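# Find and open the cabinet drawers with broken interlocks

## Task

The tool cabinet has four drawers and an interlock that should stop the other three from opening once any one is pulled out. On some drawers that interlock part has detached, which you cannot see while everything is closed. Identify those faulty drawers. At the end each faulty drawer must stand open by at least a hand's width and every working drawer must be closed. This has to hold on its own, not only while the robot is holding something.

## Robot and tools

ROBOT. There are two xArm6 arms, left_arm and right_arm, each with a parallel two-finger gripper. Each arm has six revolute joints, listed in this column order: waist, shoulder, elbow, forearm roll, wrist pitch, wrist roll. Each is followed by the gripper opening. Arm bases in the scene frame: left_arm at (-0.042, +0.271, 0) m, quat_wxyz (+0.999, 0, 0, +0.047); right_arm at (+0.005, -0.279, 0) m, quat_wxyz (+1.000, 0, 0, +0.030).

FRAME. The scene frame has its origin on the table top midway between the arms. +x points out across the table, +z points up, and left_arm sits on the +y side. The names left and right belong to the arms and say nothing about image sides. The gripper's fingers point along its own +z and close along its y. The reported end-effector point lies between the pads when closed, about 2 cm short of the fingertips. Closing pushes the tips about 10 mm further along +z. Reported hand positions can be somewhat off, worse at long reach.

execute_actions. Argument actions is a list holding at most one item; pictures (true/false) optionally turns camera images on or off, and they are on by default.
- Empty list []: changes nothing and returns the current state.
- Motion item {"rows": [...], "steps": n}: n is 1 to 15 control steps of 1/30 s each, default 15. Each row drives one step. If there are fewer rows than steps, the last row is held for the remaining steps. Each row is a single flat list of 14 numbers covering both arms: left_arm's six joint targets then its opening, then right_arm's six joint targets then its opening. Both arms must always be filled in. Joint values are absolute target angles in radians, in the same form that Joint positions prints, not offsets. Opening runs from -1 (closed) to +1 (fully open, pad gap 0.084 m).
- Wait item {"steps": n} with no rows: n up to 300. It returns once n steps have passed since the previous result, and your reply time counts toward these steps.
Joint ranges in radians: waist -6.283..6.283, shoulder -2.059..2.094, elbow -3.927..0.192, forearm roll -6.283..6.283, wrist pitch -1.693..3.142, wrist roll -6.283..6.283. A call is refused, and nothing is sent, if a target sits more than 0.010 rad outside a range and further out than the current angle. Real ends may differ by up to 0.010 rad. Targets beyond them get clipped, and "joint sent to its limit" is reported. That note may refer to an earlier action, and its absence does not prove there is room left.

Motion limits: each joint target moves at most 3.14 rad/s, with 0.16 s to accelerate. The joints of one arm are slowed together so they arrive together. Each step's target stays within 0.623 rad of the measured angle. Targets are also scaled back if they would move the gripper more than 70 mm from where it is now. Between calls the arms keep heading to the last row sent. They give up once everything is nearly still, which includes being blocked, or once a step is HELD. After that, only a new action moves or presses further.

RESULTS. The state line gives, per arm, the gripper position (m) and quat_wxyz plus linear and angular velocities, all in the scene frame. Joint positions and Joint velocities list each arm's six joints (rad, rad/s) and then the pad gap (m, m/s). grip_measured is the measured opening on the command scale. To keep hold of something, command an opening clearly below grip_measured; a lower value squeezes harder, up to roughly 24 N per pad. Joint torques are total drive outputs with per-unit offset and noise, so they are not contact forces. "joint command not followed" means the clearance check altered or blocked some joint targets; the rest of the row still ran. HELD marks steps where your row was not sent, fully or partly.

SAFETY. Never let the two arms strike or press into each other. A TORQUE FAULT triggers when a joint's contact torque reaches its load limit: waist 47, shoulder 47, elbow 28.2, forearm roll 28.2, wrist pitch 18.8, wrist roll 18.8 N m, including held weight. The arm then backs off, freezes for 10 s and drops the rest of the call. Holding loads heats motors. MOTOR HOT appears from 65 °C, and at 80 °C the arm is braked until it cools (OVER-TEMPERATURE FAULT). Avoid fast slams of drawers, hard pushes, drops and slips. Prefer smooth moves. The simulation keeps running while you think.

STRATEGY HINT. Pull one drawer open. If another still opens, the interlock on at least one of them is broken. Finish with the faulty drawers open on their own and the rest shut, then release the gripper.

zoom_image: camera (one of cam_head_left, cam_head_right, cam_high, cam_low, cam_left_wrist, cam_right_wrist) and region [x0, y0, x1, y1] in pixels of that camera's most recent image. The origin is top-left, and the region can be at most 504x504. All images are 896x504. Calibration (K, distortion, T_world_to_cam) is given per camera. Wrist camera poses follow from joint readings, and results note any camera whose numbers change.

read_manual: optional section, "licences" only; returns licence texts and does not move anything.

finished_scene: scene = the number of the current scene. Replying without any tool call also ends things.

Each tool is called after ">>>" as a command line: name --argument value for each argument, lists and objects as JSON in quotes; but a table of rows of numbers goes row by row, as --pt "numbers of a row", without its own name.

## Session

>>> execute_actions --actions '[]'

Scene clock: 0.00 s of 6600.00 s.
left_arm: end_effector_position=(+0.2093, +0.2925, +0.3294) grip_measured=+1.00 end_effector_quat_wxyz=(+0.403, +0.320, +0.857, +0.037) end_effector_velocity=(+0.000, -0.000, +0.000) end_effector_angular_velocity=(-0.001, -0.000, -0.001) | right_arm: end_effector_position=(+0.0741, -0.4794, +0.2362) grip_measured=+1.00 end_effector_quat_wxyz=(-0.088, +0.941, -0.042, +0.325) end_effector_velocity=(+0.000, +0.000, -0.000) end_effector_angular_velocity=(+0.001, -0.001, +0.001)
Joint positions: left_arm=[ 0.546 -1.584 -0.201 -0.658  1.263 -1.753  0.084] | right_arm=[-1.991 -0.803 -0.423  0.559  1.637 -1.922  0.084]
Joint velocities: left_arm=[-0.     0.    -0.    -0.001  0.     0.     0.   ] | right_arm=[-0.    -0.     0.001  0.     0.001 -0.001  0.   ]
Joint torques (N m, as the arm reports them, + toward a larger angle): no reading
Motor temperatures (°C, as the motors report them): left_arm=[32 34 36 35 35 36] | right_arm=[35 35 32 32 41 32]

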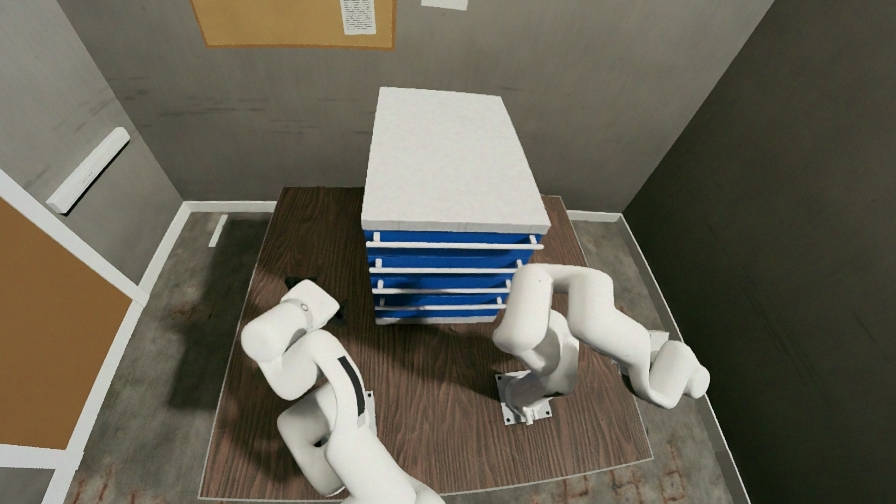

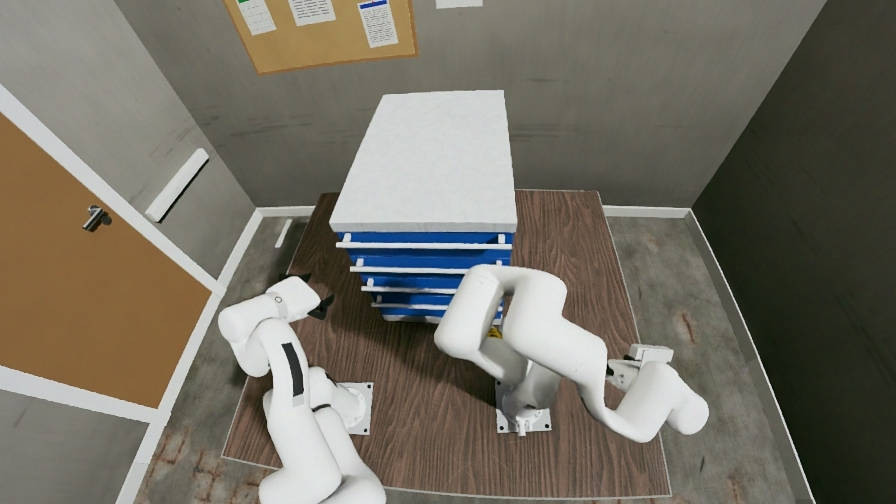

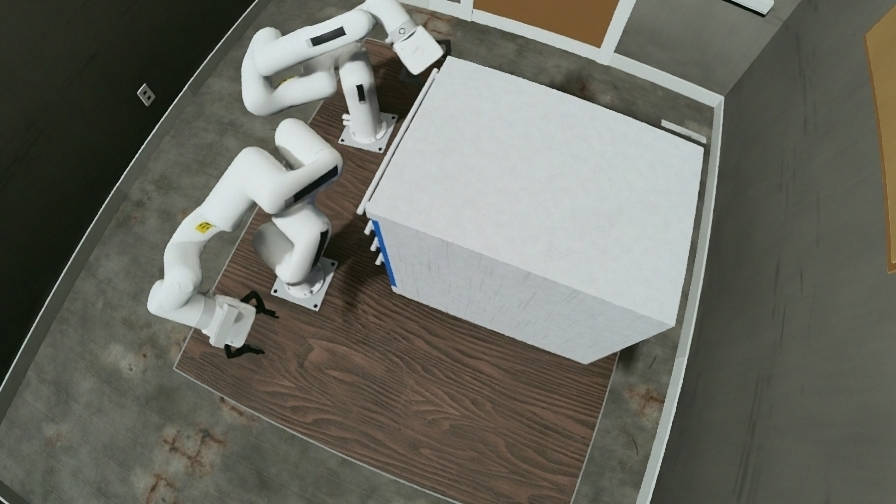

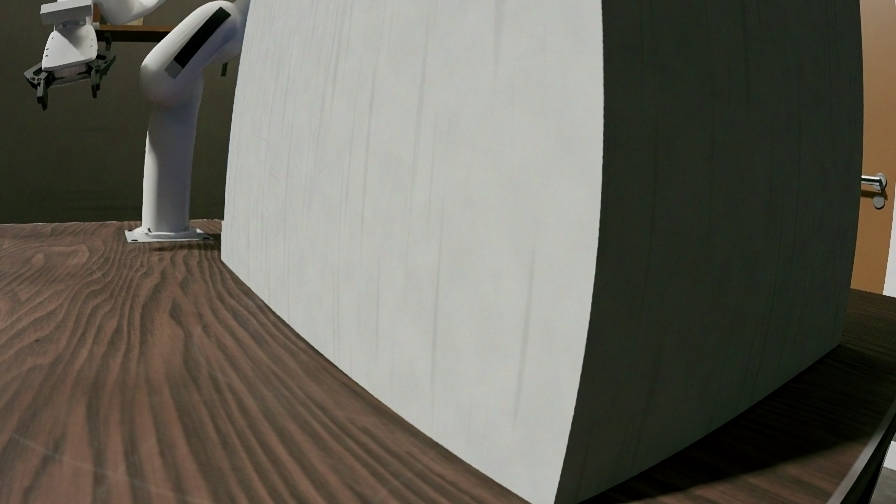

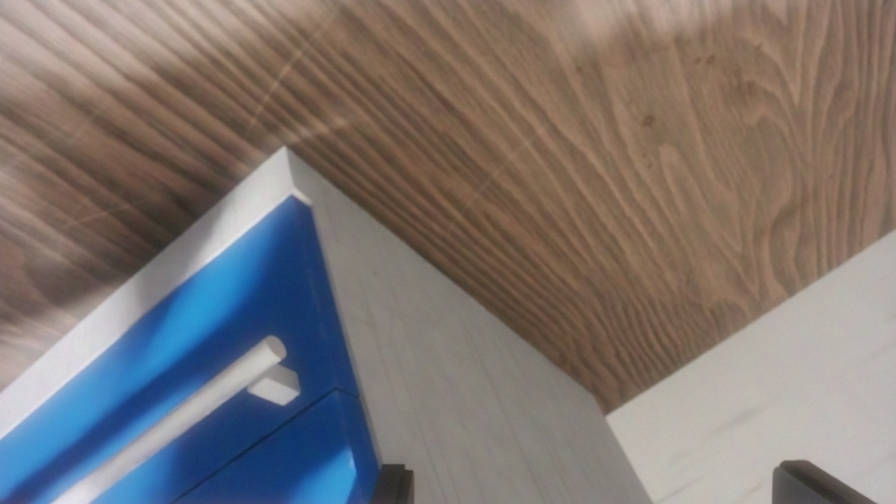

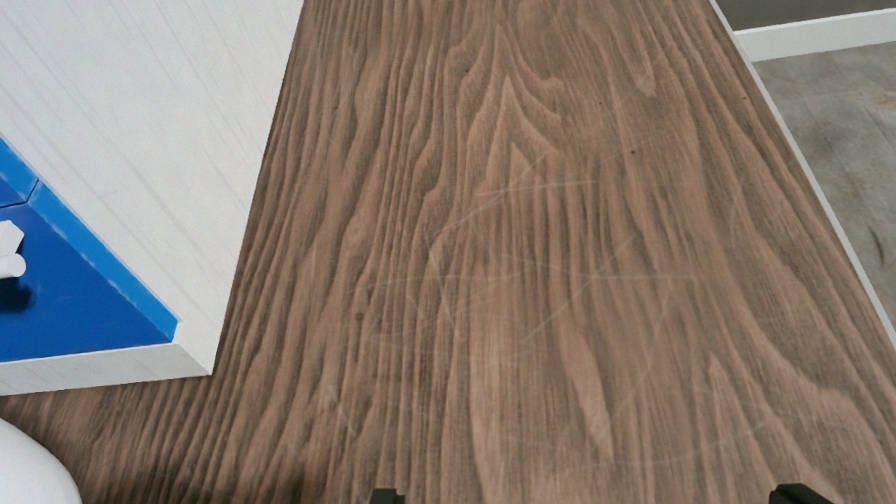

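>>> zoom_image --camera "cam_head_left" --region '[340, 200, 580, 335]'

>>> zoom_image --camera "cam_head_right" --region '[320, 200, 560, 335]'

>>> zoom_image --camera "cam_high" --region '[330, 40, 530, 300]'

Region (340, 200, 580, 335) of cam_head_left's 896x504 image, scaled by 2.100, with more detail than that image has; it fills the top 284 rows of this view, and the rest is white.

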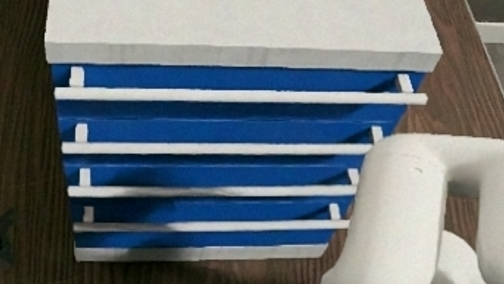

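Region (320, 200, 560, 335) of cam_head_right's 896x504 image, scaled by 2.100, with more detail than that image has; it fills the top 284 rows of this view, and the rest is white.

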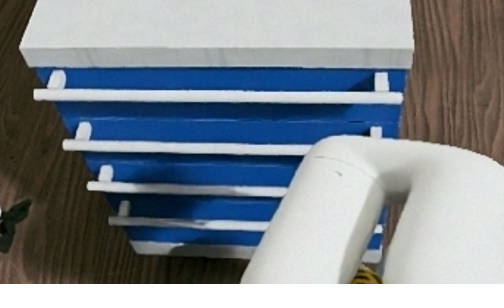

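Region (330, 40, 530, 300) of cam_high's 896x504 image, scaled by 1.938, with more detail than that image has; it fills the left 388 columns of this view, and the rest is white.

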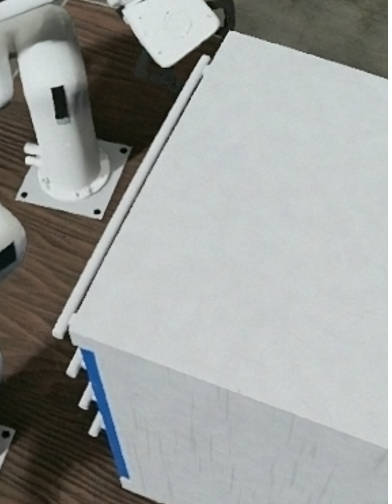

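>>> execute_actions --actions '[{"rows": [[0.546,-0.8,-0.1,0.0,1.2,-1.5,0.5, -1.75,-0.1,-0.9,0.559,1.637,-1.922,1.0]], "steps": 15}]' --pictures false

>>> execute_actions --actions '[{"steps": 30}]'

Scene clock: 104.03 s of 6600.00 s.
left_arm: end_effector_position=(+0.1407, +0.3527, +0.1490) grip_measured=+0.49 end_effector_quat_wxyz=(+0.080, +0.410, +0.907, -0.055) end_effector_velocity=(-0.283, +0.058, -0.355) end_effector_angular_velocity=(+0.000, +1.607, -0.747) | right_arm: end_effector_position=(+0.1042, -0.5769, +0.2208) grip_measured=+1.00 end_effector_quat_wxyz=(-0.230, +0.915, +0.035, +0.331) end_effector_velocity=(+0.021, -0.037, -0.027) end_effector_angular_velocity=(+0.088, -0.011, +0.094)
Joint positions: left_arm=[ 0.546 -1.062 -0.131 -0.208  1.22  -1.579  0.065] | right_arm=[-1.754 -0.112 -0.887  0.559  1.637 -1.922  0.084]
Joint velocities: left_arm=[ 0.001  1.305  0.155  1.032 -0.097  0.394 -0.   ] | right_arm=[ 0.09   0.264 -0.181 -0.002  0.007  0.     0.   ]
Joint torques (N m, as the arm reports them, + toward a larger angle): left_arm=[ -1.07   0.66 -22.29  -0.27  -1.04  -0.49] | right_arm=[ -4.78 -22.32 -15.57   0.84   0.06  -0.16]
Motor temperatures (°C, as the motors report them): left_arm=[32 34 41 35 35 36] | right_arm=[35 35 39 32 41 32]
Steps of this call (steps 1 to 90: nothing new was sent; then 100.53 s passed at rest; steps 91 to 105: all 15 steps of this action). Readings (joint positions):
91: left_arm=[0.546 -1.584 -0.201 -0.657 1.263 -1.753] | right_arm=[-1.991 -0.803 -0.424 0.559 1.637 -1.922]
92: left_arm=[0.546 -1.576 -0.201 -0.648 1.262 -1.749] | right_arm=[-1.987 -0.795 -0.429 0.559 1.638 -1.922]
94: left_arm=[0.546 -1.515 -0.194 -0.585 1.255 -1.723] | right_arm=[-1.960 -0.727 -0.483 0.559 1.638 -1.922]
98: left_arm=[0.546 -1.357 -0.167 -0.440 1.242 -1.668] | right_arm=[-1.858 -0.435 -0.690 0.560 1.636 -1.922]
105: the state above

Scene clock: 105.03 s of 6600.00 s.
left_arm: end_effector_position=(+0.0767, +0.3590, +0.0887) grip_measured=+0.49 end_effector_quat_wxyz=(-0.062, +0.475, +0.867, -0.136) end_effector_velocity=(+0.001, +0.000, +0.001) end_effector_angular_velocity=(+0.001, -0.001, +0.000) | right_arm: end_effector_position=(+0.1051, -0.5803, +0.2210) grip_measured=+1.00 end_effector_quat_wxyz=(-0.230, +0.915, +0.037, +0.330) end_effector_velocity=(-0.000, -0.000, +0.000) end_effector_angular_velocity=(-0.001, +0.001, +0.000)
Joint positions: left_arm=[ 0.546 -0.8   -0.1   -0.     1.2   -1.5    0.065] | right_arm=[-1.75  -0.1   -0.9    0.559  1.637 -1.922  0.084]
Joint velocities: left_arm=[ 0.    -0.    -0.002 -0.     0.    -0.    -0.   ] | right_arm=[-0.     0.    -0.001 -0.001 -0.001 -0.    -0.   ]
Joint torques (N m, as the arm reports them, + toward a larger angle): left_arm=[ -0.85  -3.01 -20.66   0.12  -0.56  -0.42] | right_arm=[ -2.06 -14.06 -15.11   1.08   0.01  -0.24]
Motor temperatures (°C, as the motors report them): left_arm=[32 34 41 35 35 36] | right_arm=[35 35 39 32 41 32]
Steps of this call (steps 1 to 30: the robot went on to your last target). Readings (joint positions):
1: left_arm=[0.546 -1.018 -0.126 -0.173 1.216 -1.566] | right_arm=[-1.752 -0.106 -0.891 0.559 1.637 -1.922]
2: left_arm=[0.546 -0.974 -0.121 -0.138 1.213 -1.553] | right_arm=[-1.752 -0.104 -0.894 0.559 1.637 -1.922]
4: left_arm=[0.546 -0.889 -0.110 -0.072 1.207 -1.527] | right_arm=[-1.751 -0.104 -0.898 0.559 1.637 -1.922]
8: left_arm=[0.546 -0.810 -0.099 -0.009 1.201 -1.504] | right_arm=[-1.751 -0.103 -0.899 0.559 1.637 -1.922]
30: the state above
All arms were judged still, so your last target was given up. Only a new action makes them travel on or press farther. Fingers that are still opening or closing keep moving.
camera_calibration (this result's frames):
cam_left_wrist: T_world_to_cam=[[0.805296, 0.511368, -0.300001, -0.187576], [0.544524, -0.838092, 0.0330959, 0.31807], [-0.234504, -0.19001, -0.953365, 0.302605], [0, 0, 0, 1]] pos_world=[0.0488197, 0.41999, 0.221693]
cam_right_wrist: T_world_to_cam=[[0.219561, -0.897399, -0.382711, -0.427525], [-0.77496, 0.0778735, -0.627194, 0.330938], [0.592647, 0.434293, -0.67835, 0.472383], [0, 0, 0, 1]] pos_world=[0.0703748, -0.614585, 0.364385]

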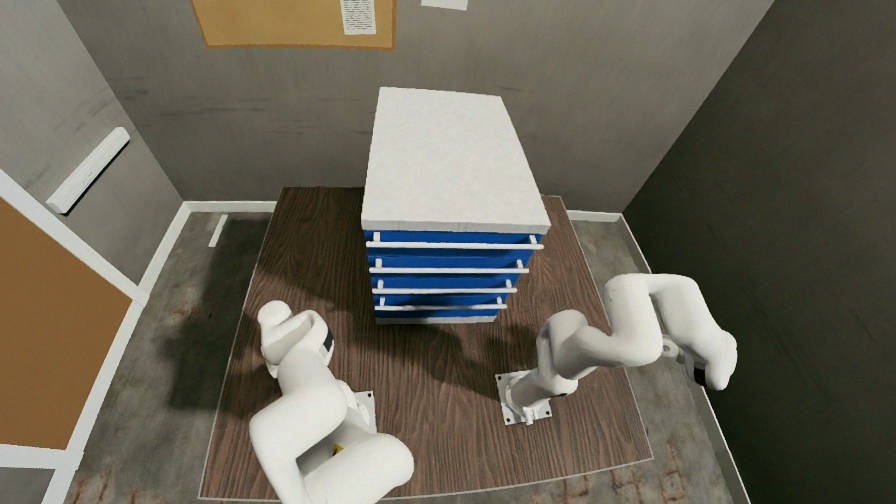

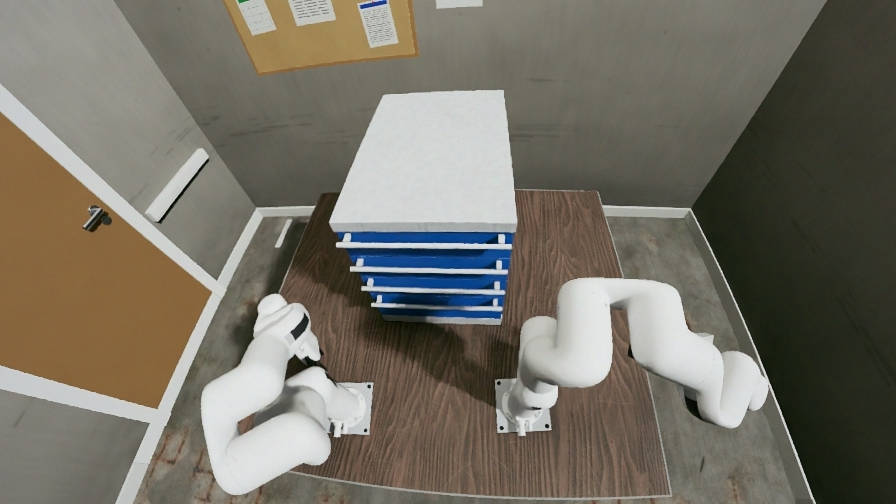

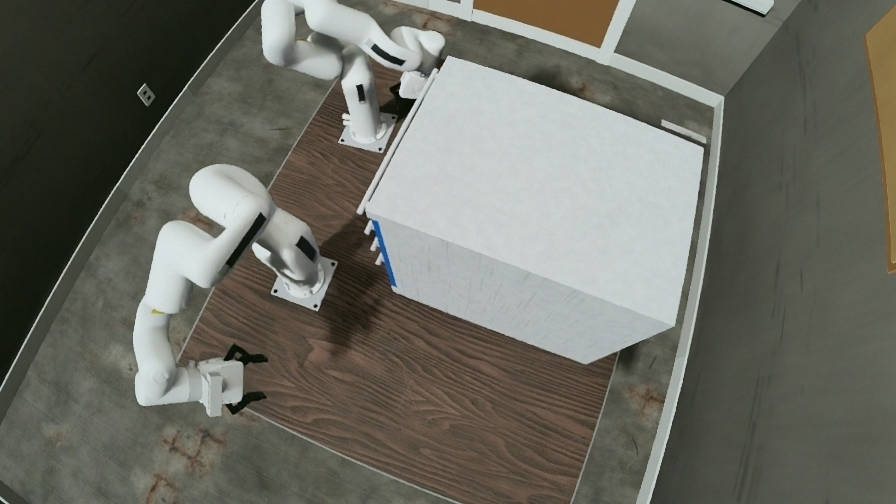

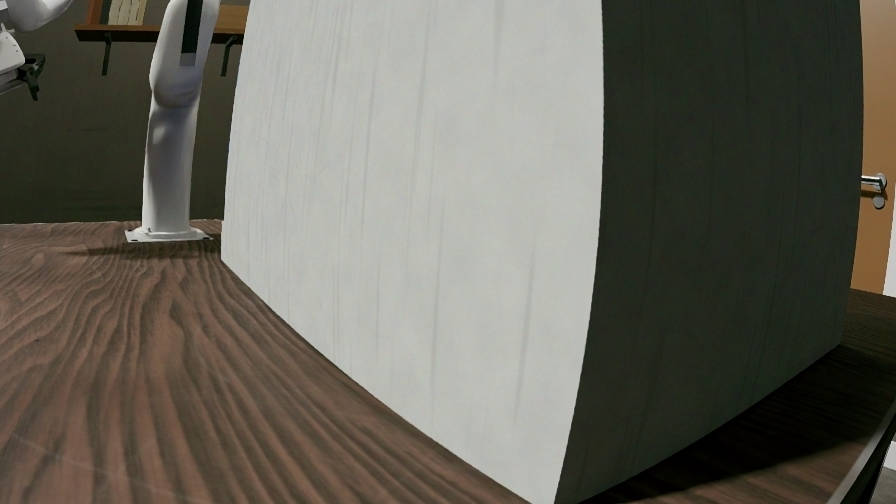

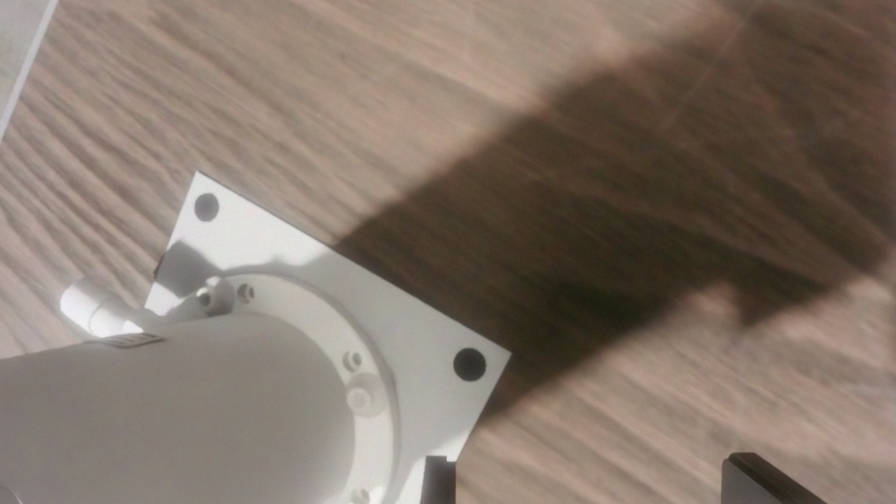

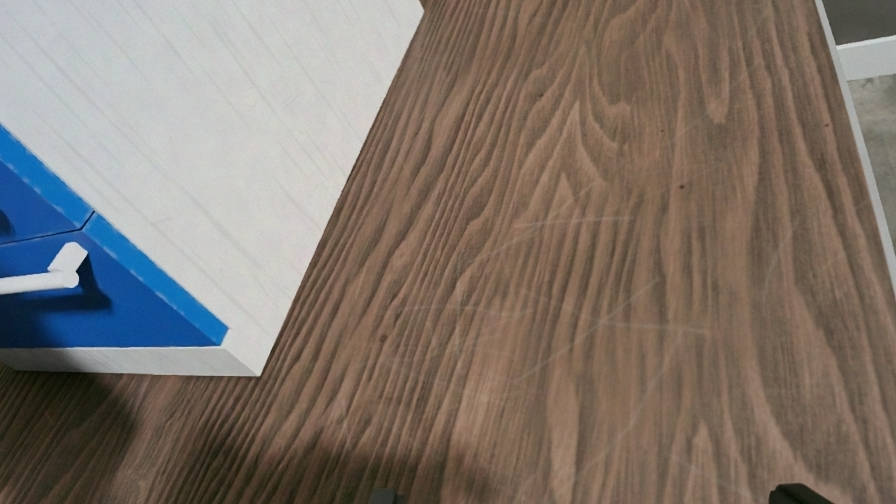

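>>> execute_actions --actions '[{"rows": [[-1.9,-0.8,-0.1,0.0,1.2,-1.5,0.5, -1.75,-0.1,-0.9,0.559,1.637,-1.922,1.0]], "steps": 15}]' --pictures false

>>> zoom_image --camera "cam_right_wrist" --region '[0, 120, 300, 400]'

Scene clock: 110.83 s of 6600.00 s.
left_arm: end_effector_position=(+0.1006, +0.2311, +0.0888) grip_measured=+0.49 end_effector_quat_wxyz=(-0.116, +0.808, +0.570, -0.095) end_effector_velocity=(-0.088, -0.318, +0.000) end_effector_angular_velocity=(-0.000, -0.002, -2.228) | right_arm: end_effector_position=(+0.1051, -0.5803, +0.2210) grip_measured=+1.00 end_effector_quat_wxyz=(-0.230, +0.915, +0.037, +0.330) end_effector_velocity=(-0.000, +0.000, -0.000) end_effector_angular_velocity=(+0.000, +0.001, -0.000)
Joint positions: left_arm=[-0.364 -0.8   -0.1   -0.     1.2   -1.5    0.065] | right_arm=[-1.75  -0.1   -0.9    0.559  1.637 -1.922  0.084]
Joint velocities: left_arm=[-2.228 -0.    -0.001  0.    -0.001  0.    -0.   ] | right_arm=[-0.    -0.    -0.    -0.     0.     0.001 -0.   ]
Joint torques (N m, as the arm reports them, + toward a larger angle): left_arm=[ -0.83  -2.38 -19.72  -0.07  -0.25  -0.29] | right_arm=[ -2.04 -14.13 -15.     1.    -0.06  -0.38]
Motor temperatures (°C, as the motors report them): left_arm=[32 34 41 35 35 36] | right_arm=[35 35 39 32 41 32]
Steps of this call (steps 1 to 90: nothing new was sent; then 2.30 s passed at rest; steps 91 to 105: all 15 steps of this action). Readings (joint positions):
91: left_arm=[0.545 -0.800 -0.100 0.000 1.200 -1.500] | right_arm=[-1.750 -0.100 -0.900 0.559 1.637 -1.922]
92: left_arm=[0.538 -0.800 -0.100 0.000 1.200 -1.500] | right_arm=[-1.750 -0.100 -0.900 0.559 1.637 -1.922]
94: left_arm=[0.469 -0.800 -0.100 0.000 1.200 -1.500] | right_arm=[-1.750 -0.100 -0.900 0.559 1.637 -1.922]
98: left_arm=[0.158 -0.800 -0.101 -0.000 1.200 -1.500] | right_arm=[-1.750 -0.100 -0.900 0.559 1.637 -1.922]
105: the state above

Region (0, 120, 300, 400) of cam_right_wrist's 896x504 image, scaled by 1.680, with more detail than that image has; it fills the top 470 rows of this view, and the rest is white.

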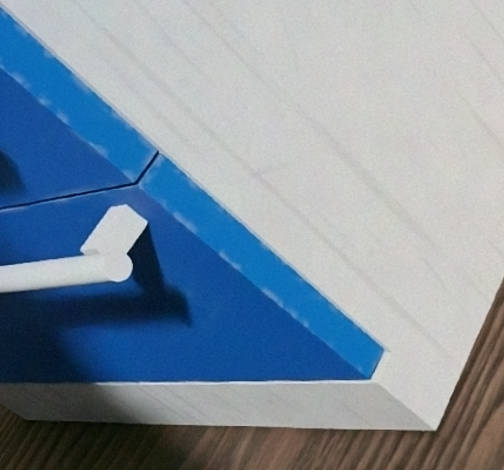

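>>> execute_actions --actions '[{"rows": [[-2.0878,-0.6594,-0.6090,1.4375,1.9736,-0.3296,0.2, -1.65,0.0,-0.1,0.0,-1.0,-1.922,1.0]], "steps": 15}]' --pictures false

>>> execute_actions --actions '[{"steps": 45}]'

Scene clock: 121.20 s of 6600.00 s.
left_arm: end_effector_position=(+0.0398, +0.0778, +0.2350) grip_measured=+0.19 end_effector_quat_wxyz=(-0.301, +0.781, -0.489, +0.247) end_effector_velocity=(+0.258, -0.146, +0.348) end_effector_angular_velocity=(+0.703, -1.127, -1.336) | right_arm: end_effector_position=(+0.0447, -0.4758, +0.0582) grip_measured=+1.00 end_effector_quat_wxyz=(-0.295, +0.940, +0.051, +0.163) end_effector_velocity=(-0.146, +0.233, -0.319) end_effector_angular_velocity=(-0.154, +0.632, +0.489)
Joint positions: left_arm=[-2.027 -0.705 -0.443  0.593  1.701 -0.907  0.052] | right_arm=[-1.696 -0.046 -0.494  0.259  1.202 -1.922  0.084]
Joint velocities: left_arm=[-0.163  0.124 -0.438  1.395  0.724  1.391 -0.   ] | right_arm=[ 0.114  0.113  0.974 -0.64  -1.327 -0.    -0.   ]
Joint torques (N m, as the arm reports them, + toward a larger angle): left_arm=[ -0.63  -6.37 -20.67   0.95   0.01  -0.09] | right_arm=[ -1.92 -12.87 -11.75   0.47  -0.63  -0.14]
Motor temperatures (°C, as the motors report them): left_arm=[32 34 41 35 35 36] | right_arm=[35 36 39 32 41 32]
Steps of this call (steps 1 to 45: the robot went on to your last target; steps 46 to 110: nothing new was sent; then 6.20 s passed at rest; steps 111 to 125: all 15 steps of this action). Readings (joint positions):
111: left_arm=[-1.900 -0.800 -0.101 0.001 1.201 -1.499] | right_arm=[-1.750 -0.100 -0.899 0.558 1.636 -1.922]
112: left_arm=[-1.903 -0.798 -0.106 0.010 1.211 -1.489] | right_arm=[-1.749 -0.100 -0.893 0.550 1.626 -1.922]
114: left_arm=[-1.923 -0.782 -0.159 0.079 1.282 -1.419] | right_arm=[-1.740 -0.093 -0.841 0.501 1.570 -1.922]
118: left_arm=[-1.975 -0.744 -0.305 0.272 1.471 -1.228] | right_arm=[-1.722 -0.072 -0.716 0.405 1.451 -1.922]
125: the state above

Scene clock: 131.33 s of 6600.00 s.
left_arm: end_effector_position=(+0.1199, -0.0000, +0.4720) grip_measured=+0.19 end_effector_quat_wxyz=(+0.500, -0.500, +0.500, -0.500) end_effector_velocity=(+0.000, +0.000, +0.001) end_effector_angular_velocity=(-0.003, +0.001, +0.001) | right_arm: end_effector_position=(+0.0294, -0.4854, +0.0373) grip_measured=+1.00 end_effector_quat_wxyz=(-0.258, +0.955, +0.074, +0.124) end_effector_velocity=(-0.000, -0.001, +0.000) end_effector_angular_velocity=(-0.002, +0.001, -0.000)
Joint positions: left_arm=[-2.088 -0.659 -0.609  1.438  1.974 -0.33   0.052] | right_arm=[-1.683 -0.04  -0.454  0.197  1.061 -1.925  0.084]
Joint velocities: left_arm=[-0.    -0.001 -0.002  0.     0.001 -0.    -0.   ] | right_arm=[-0.     0.    -0.001 -0.    -0.001  0.001 -0.   ]
Joint torques (N m, as the arm reports them, + toward a larger angle): left_arm=[ -0.86  -6.86 -21.63   2.05   1.14  -0.31] | right_arm=[ -2.17 -11.48 -11.45   0.27  -0.51  -0.17]
Motor temperatures (°C, as the motors report them): left_arm=[32 34 41 35 35 36] | right_arm=[35 36 38 32 41 32]
TORQUE FAULT: the external load on joint 3 (elbow) of the right arm reached its load limit, and that arm stopped for 10 seconds. A torque fault stops only its own arm. That arm's remaining commands of this call were not run. Joint 3 (elbow) of that arm moved back by up to 3 degrees. That arm holds there, with its grip as last carried out, and accepts commands again: back off and push less far. That arm stops again, at the same cost, whenever a joint's load reaches its limit.
The stop of the right arm began at step 4 of this call (marked STOPPED below). From that step on that arm followed nothing that you had sent. Nothing is kept back now, and the robot has no last target.
Steps of this call (steps 1 to 45: the robot went on to your last target; steps 46 to 304: the stop continued). Readings (joint positions):
1: left_arm=[-2.032 -0.701 -0.457 0.640 1.724 -0.860] | right_arm=[-1.692 -0.042 -0.461 0.237 1.156 -1.922]
2: left_arm=[-2.037 -0.698 -0.470 0.687 1.745 -0.815] | right_arm=[-1.688 -0.038 -0.428 0.215 1.105 -1.922]
4: left_arm=[-2.045 -0.691 -0.493 0.782 1.783 -0.734] | right_arm=[-1.679 -0.049 -0.407 0.199 1.071 -1.927] STOPPED (the right arm)
8: left_arm=[-2.059 -0.681 -0.530 0.977 1.844 -0.604] | right_arm=[-1.684 -0.038 -0.437 0.195 1.066 -1.925]
304: the state above
camera_calibration (this result's frames):
cam_left_wrist: T_world_to_cam=[[0.00558879, -0.0000332925, -0.999984, 0.502469], [-0.0128235, 0.999918, -0.000104959, 0.0635044], [0.999902, 0.0128239, 0.0055879, 0.0092895], [0, 0, 0, 1]] pos_world=[-0.0112824, -0.0636016, 0.502416]
cam_right_wrist: T_world_to_cam=[[0.211634, -0.861148, -0.462207, -0.375251], [-0.95559, -0.0830839, -0.282747, 0.064063], [0.205085, 0.501519, -0.840487, 0.401488], [0, 0, 0, 1]] pos_world=[0.0582945, -0.519178, 0.182116]

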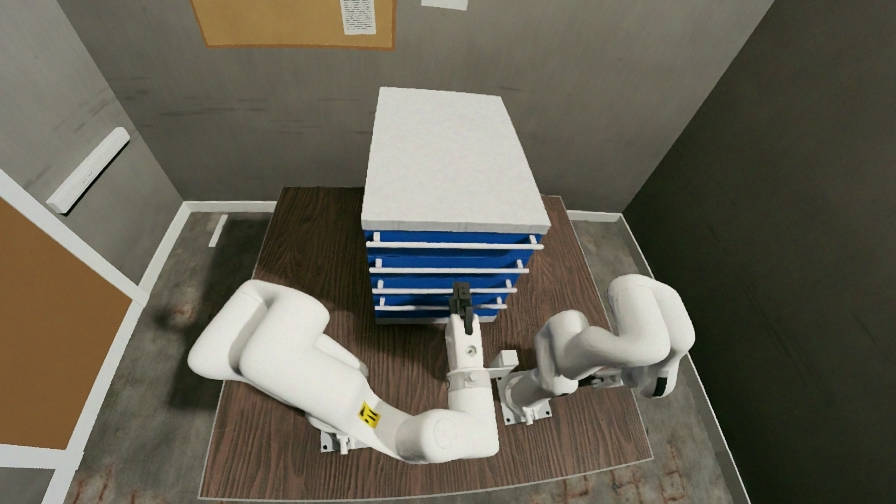

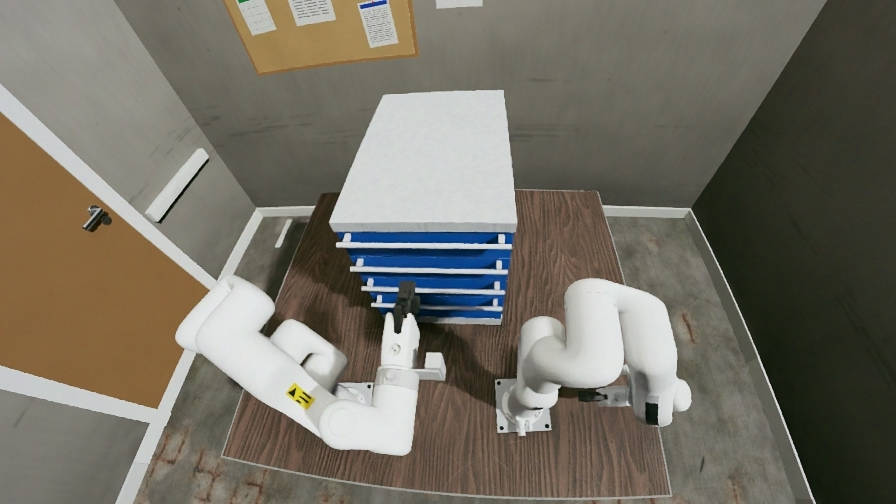

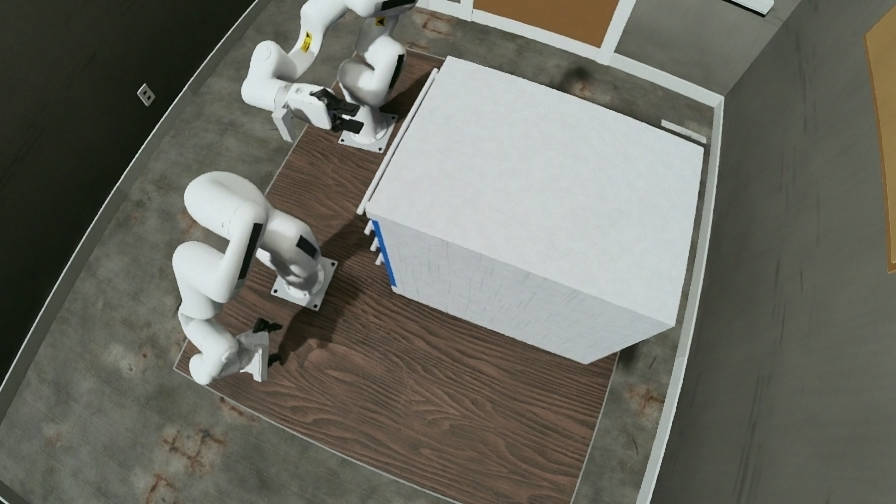

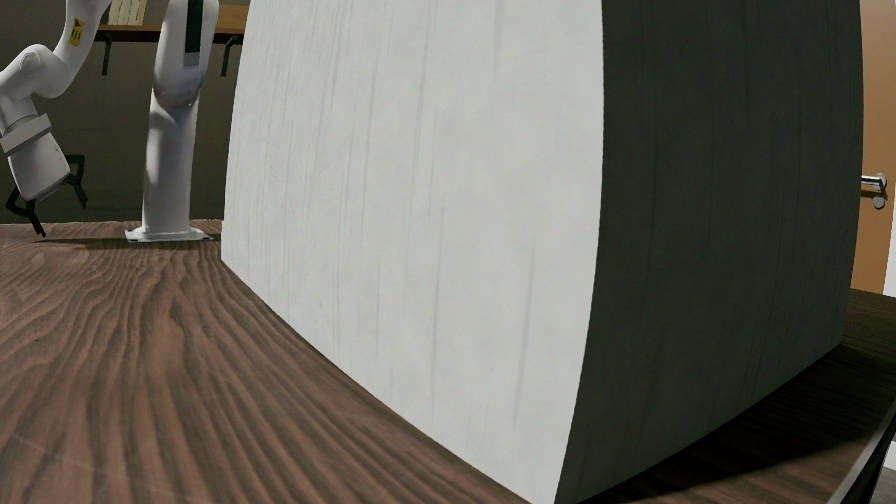

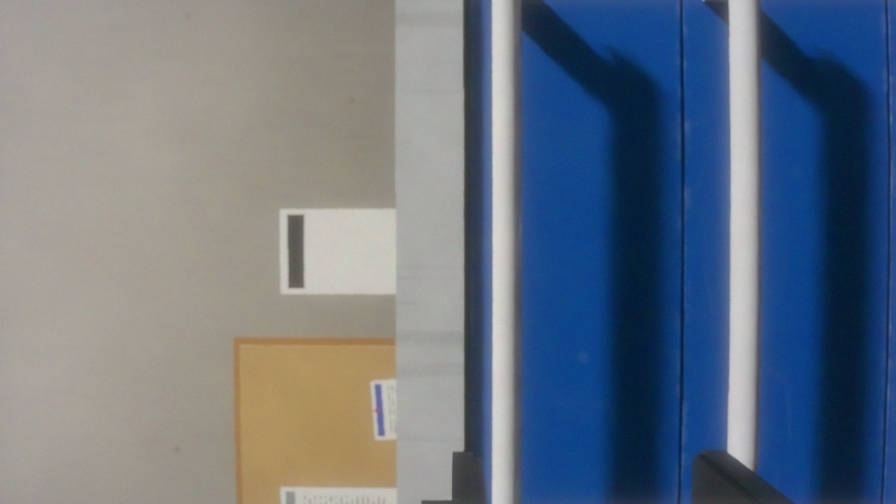

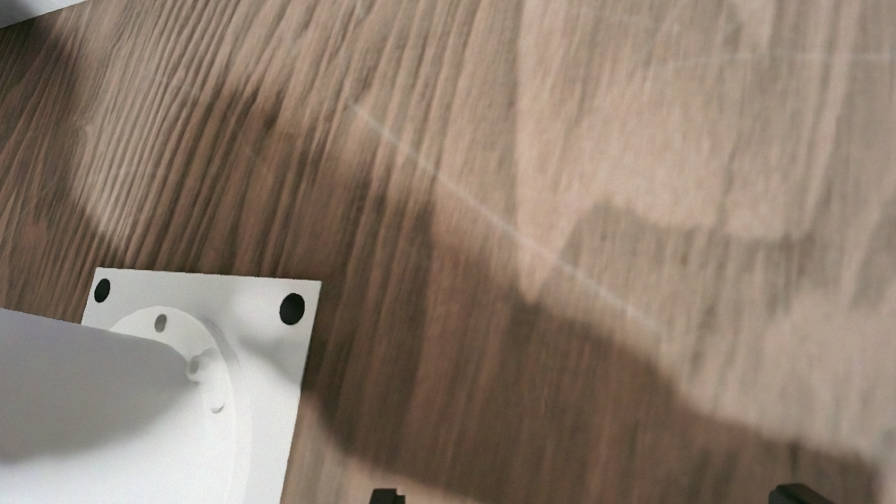

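>>> execute_actions --actions '[{"rows": [[-1.9885,-0.6971,-0.6005,1.4805,1.8820,-0.2874,0.2, -1.683,-0.04,-0.55,0.197,1.061,-1.925,1.0],[-1.9885,-0.6971,-0.6005,1.4805,1.8820,-0.2874,0.2, -1.683,-0.04,-0.55,0.197,1.061,-1.925,1.0],[-1.9885,-0.6971,-0.6005,1.4805,1.8820,-0.2874,0.2, -1.683,-0.04,-0.55,0.197,1.061,-1.925,1.0],[-1.9885,-0.6971,-0.6005,1.4805,1.8820,-0.2874,0.2, -1.683,-0.04,-0.55,0.197,1.061,-1.925,1.0],[-1.9885,-0.6971,-0.6005,1.4805,1.8820,-0.2874,0.2, -1.683,-0.04,-0.55,0.197,1.061,-1.925,1.0],[-1.9885,-0.6971,-0.6005,1.4805,1.8820,-0.2874,0.2, -1.683,-0.04,-0.55,0.197,1.061,-1.925,1.0],[-1.7732,-0.7391,-0.5707,1.5427,1.6755,-0.2625,0.2, -1.683,-0.04,-0.55,0.197,1.061,-1.925,1.0]], "steps": 15}]' --pictures false

>>> execute_actions --actions '[{"steps": 15}]'

Scene clock: 149.33 s of 6600.00 s.
left_arm: end_effector_position=(+0.1869, +0.0005, +0.4802) grip_measured=+0.19 end_effector_quat_wxyz=(+0.501, -0.501, +0.499, -0.499) end_effector_velocity=(+0.023, -0.009, -0.002) end_effector_angular_velocity=(+0.012, +0.001, -0.047) | right_arm: end_effector_position=(+0.0269, -0.5332, +0.0550) grip_measured=+1.00 end_effector_quat_wxyz=(-0.213, +0.967, +0.079, +0.118) end_effector_velocity=(-0.000, -0.004, +0.002) end_effector_angular_velocity=(-0.010, +0.001, -0.000)
Joint positions: left_arm=[-1.78  -0.738 -0.572  1.54   1.686 -0.264  0.052] | right_arm=[-1.683 -0.04  -0.549  0.197  1.061 -1.925  0.084]
Joint velocities: left_arm=[ 0.129 -0.024  0.021  0.045 -0.17   0.021  0.   ] | right_arm=[-0.    -0.001 -0.007 -0.    -0.001  0.    -0.   ]
Joint torques (N m, as the arm reports them, + toward a larger angle): left_arm=[ -5.55  -4.69 -22.69   2.05   1.21  -0.36] | right_arm=[ -2.   -12.74 -12.49   0.42  -0.64  -0.31]
Motor temperatures (°C, as the motors report them): left_arm=[32 34 41 35 35 36] | right_arm=[35 36 37 32 41 32]
Steps of this call (steps 1 to 90: nothing new was sent; then 14.50 s passed at rest; steps 91 to 105: all 15 steps of this action). Readings (joint positions):
91: left_arm=[-2.087 -0.660 -0.609 1.438 1.973 -0.329] | right_arm=[-1.683 -0.040 -0.455 0.197 1.061 -1.925]
92: left_arm=[-2.080 -0.662 -0.608 1.442 1.963 -0.325] | right_arm=[-1.683 -0.039 -0.461 0.197 1.062 -1.925]
94: left_arm=[-2.036 -0.679 -0.604 1.460 1.924 -0.307] | right_arm=[-1.683 -0.038 -0.503 0.197 1.062 -1.925]
98: left_arm=[-1.984 -0.698 -0.600 1.481 1.877 -0.288] | right_arm=[-1.683 -0.041 -0.549 0.197 1.060 -1.925]
105: the state above

Scene clock: 149.83 s of 6600.00 s.
left_arm: end_effector_position=(+0.1878, -0.0005, +0.4801) grip_measured=+0.19 end_effector_quat_wxyz=(+0.500, -0.500, +0.500, -0.500) end_effector_velocity=(+0.000, +0.000, +0.000) end_effector_angular_velocity=(-0.001, -0.000, +0.002) | right_arm: end_effector_position=(+0.0269, -0.5337, +0.0553) grip_measured=+1.00 end_effector_quat_wxyz=(-0.213, +0.967, +0.080, +0.118) end_effector_velocity=(-0.000, -0.000, +0.000) end_effector_angular_velocity=(+0.000, +0.000, +0.000)
Joint positions: left_arm=[-1.773 -0.739 -0.571  1.543  1.676 -0.263  0.052] | right_arm=[-1.683 -0.04  -0.55   0.197  1.061 -1.925  0.084]
Joint velocities: left_arm=[ 0.001  0.    -0.001  0.     0.     0.    -0.   ] | right_arm=[ 0.    -0.    -0.001 -0.     0.001  0.    -0.   ]
Joint torques (N m, as the arm reports them, + toward a larger angle): left_arm=[ -1.09  -5.74 -22.86   1.71   1.04  -0.38] | right_arm=[ -1.9  -12.87 -12.56   0.43  -0.91  -0.28]
Motor temperatures (°C, as the motors report them): left_arm=[32 34 41 35 35 36] | right_arm=[35 36 37 32 41 32]
Steps of this call (steps 1 to 15: the robot went on to your last target). Readings (joint positions):
1: left_arm=[-1.777 -0.738 -0.571 1.541 1.682 -0.263] | right_arm=[-1.683 -0.040 -0.549 0.197 1.061 -1.925]
2: left_arm=[-1.776 -0.739 -0.571 1.542 1.679 -0.263] | right_arm=[-1.683 -0.040 -0.549 0.197 1.061 -1.925]
4: left_arm=[-1.775 -0.739 -0.571 1.542 1.677 -0.263] | right_arm=[-1.683 -0.040 -0.550 0.197 1.061 -1.925]
8: left_arm=[-1.774 -0.739 -0.571 1.543 1.676 -0.263] | right_arm=[-1.683 -0.040 -0.550 0.197 1.061 -1.925]
15: the state above
camera_calibration (this result's frames):
cam_left_wrist: T_world_to_cam=[[0.00552378, -0.000066424, -0.999985, 0.510139], [-0.0124234, 0.999923, -0.000135045, 0.0647372], [0.999908, 0.012424, 0.00552253, -0.0586158], [0, 0, 0, 1]] pos_world=[0.0565967, -0.0639701, 0.510464]
cam_right_wrist: T_world_to_cam=[[0.210034, -0.901184, -0.379148, -0.433995], [-0.95693, -0.109988, -0.268677, 0.0476154], [0.200426, 0.419249, -0.885471, 0.400072], [0, 0, 0, 1]] pos_world=[0.0565335, -0.553602, 0.202497]

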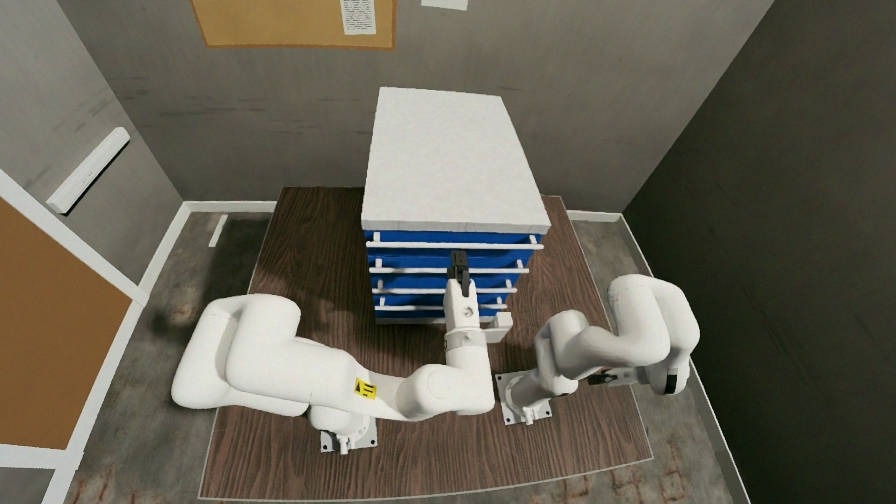

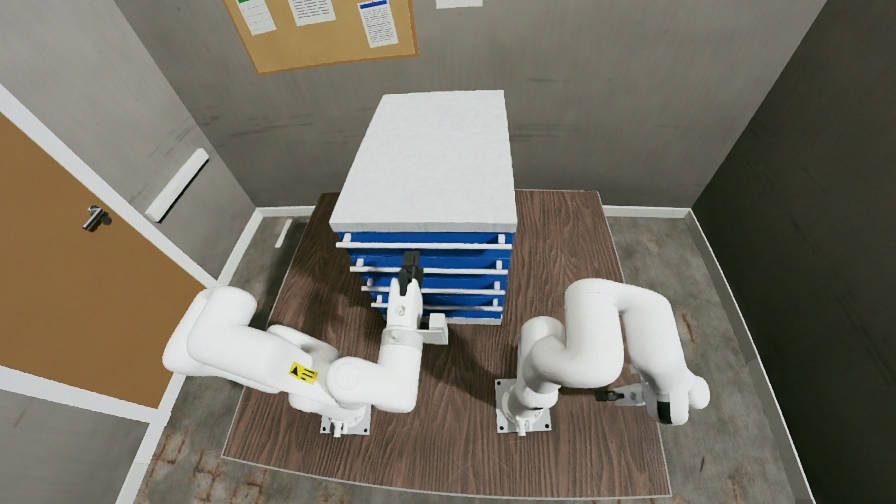

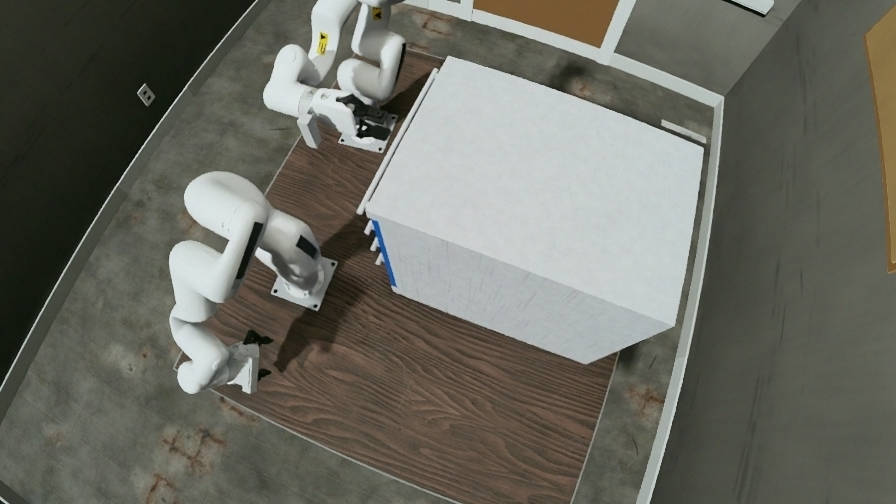

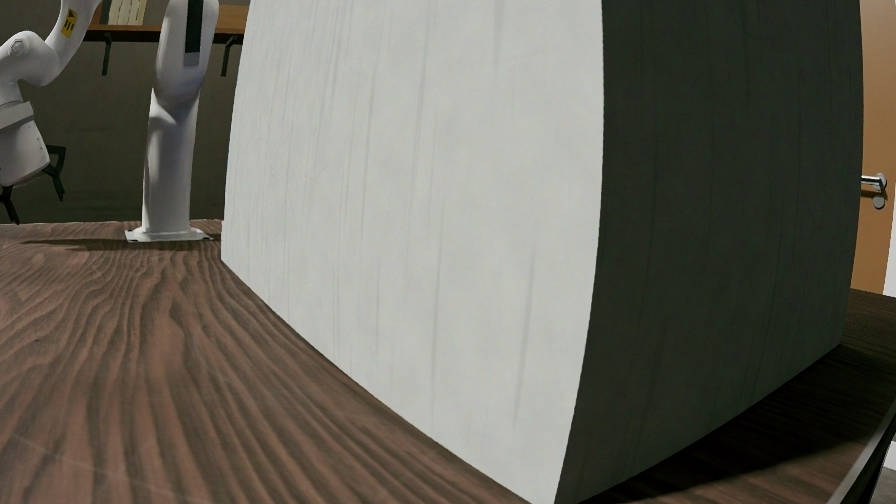

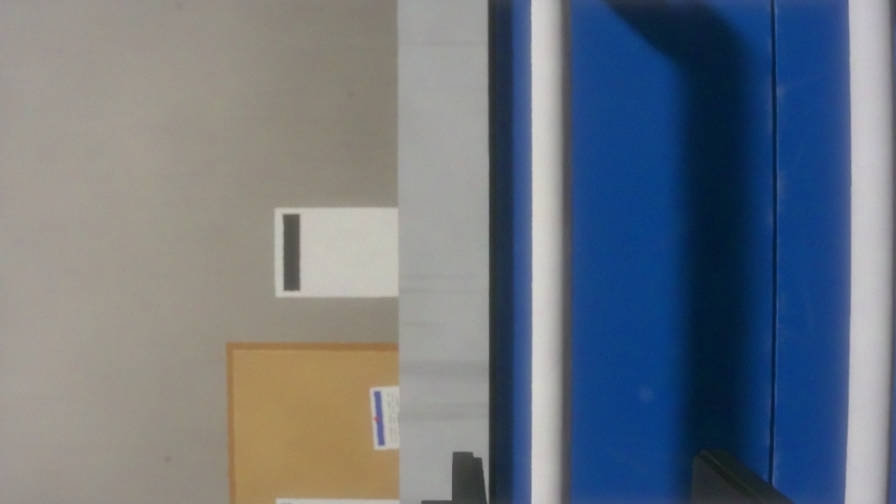

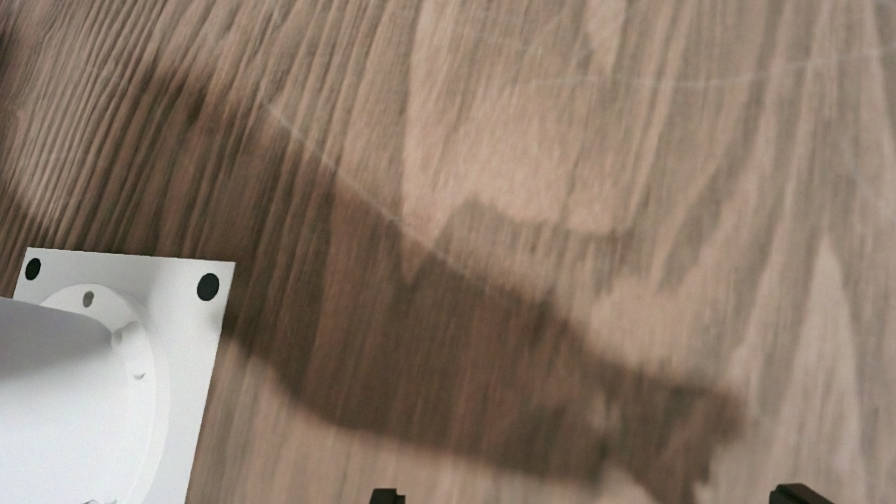

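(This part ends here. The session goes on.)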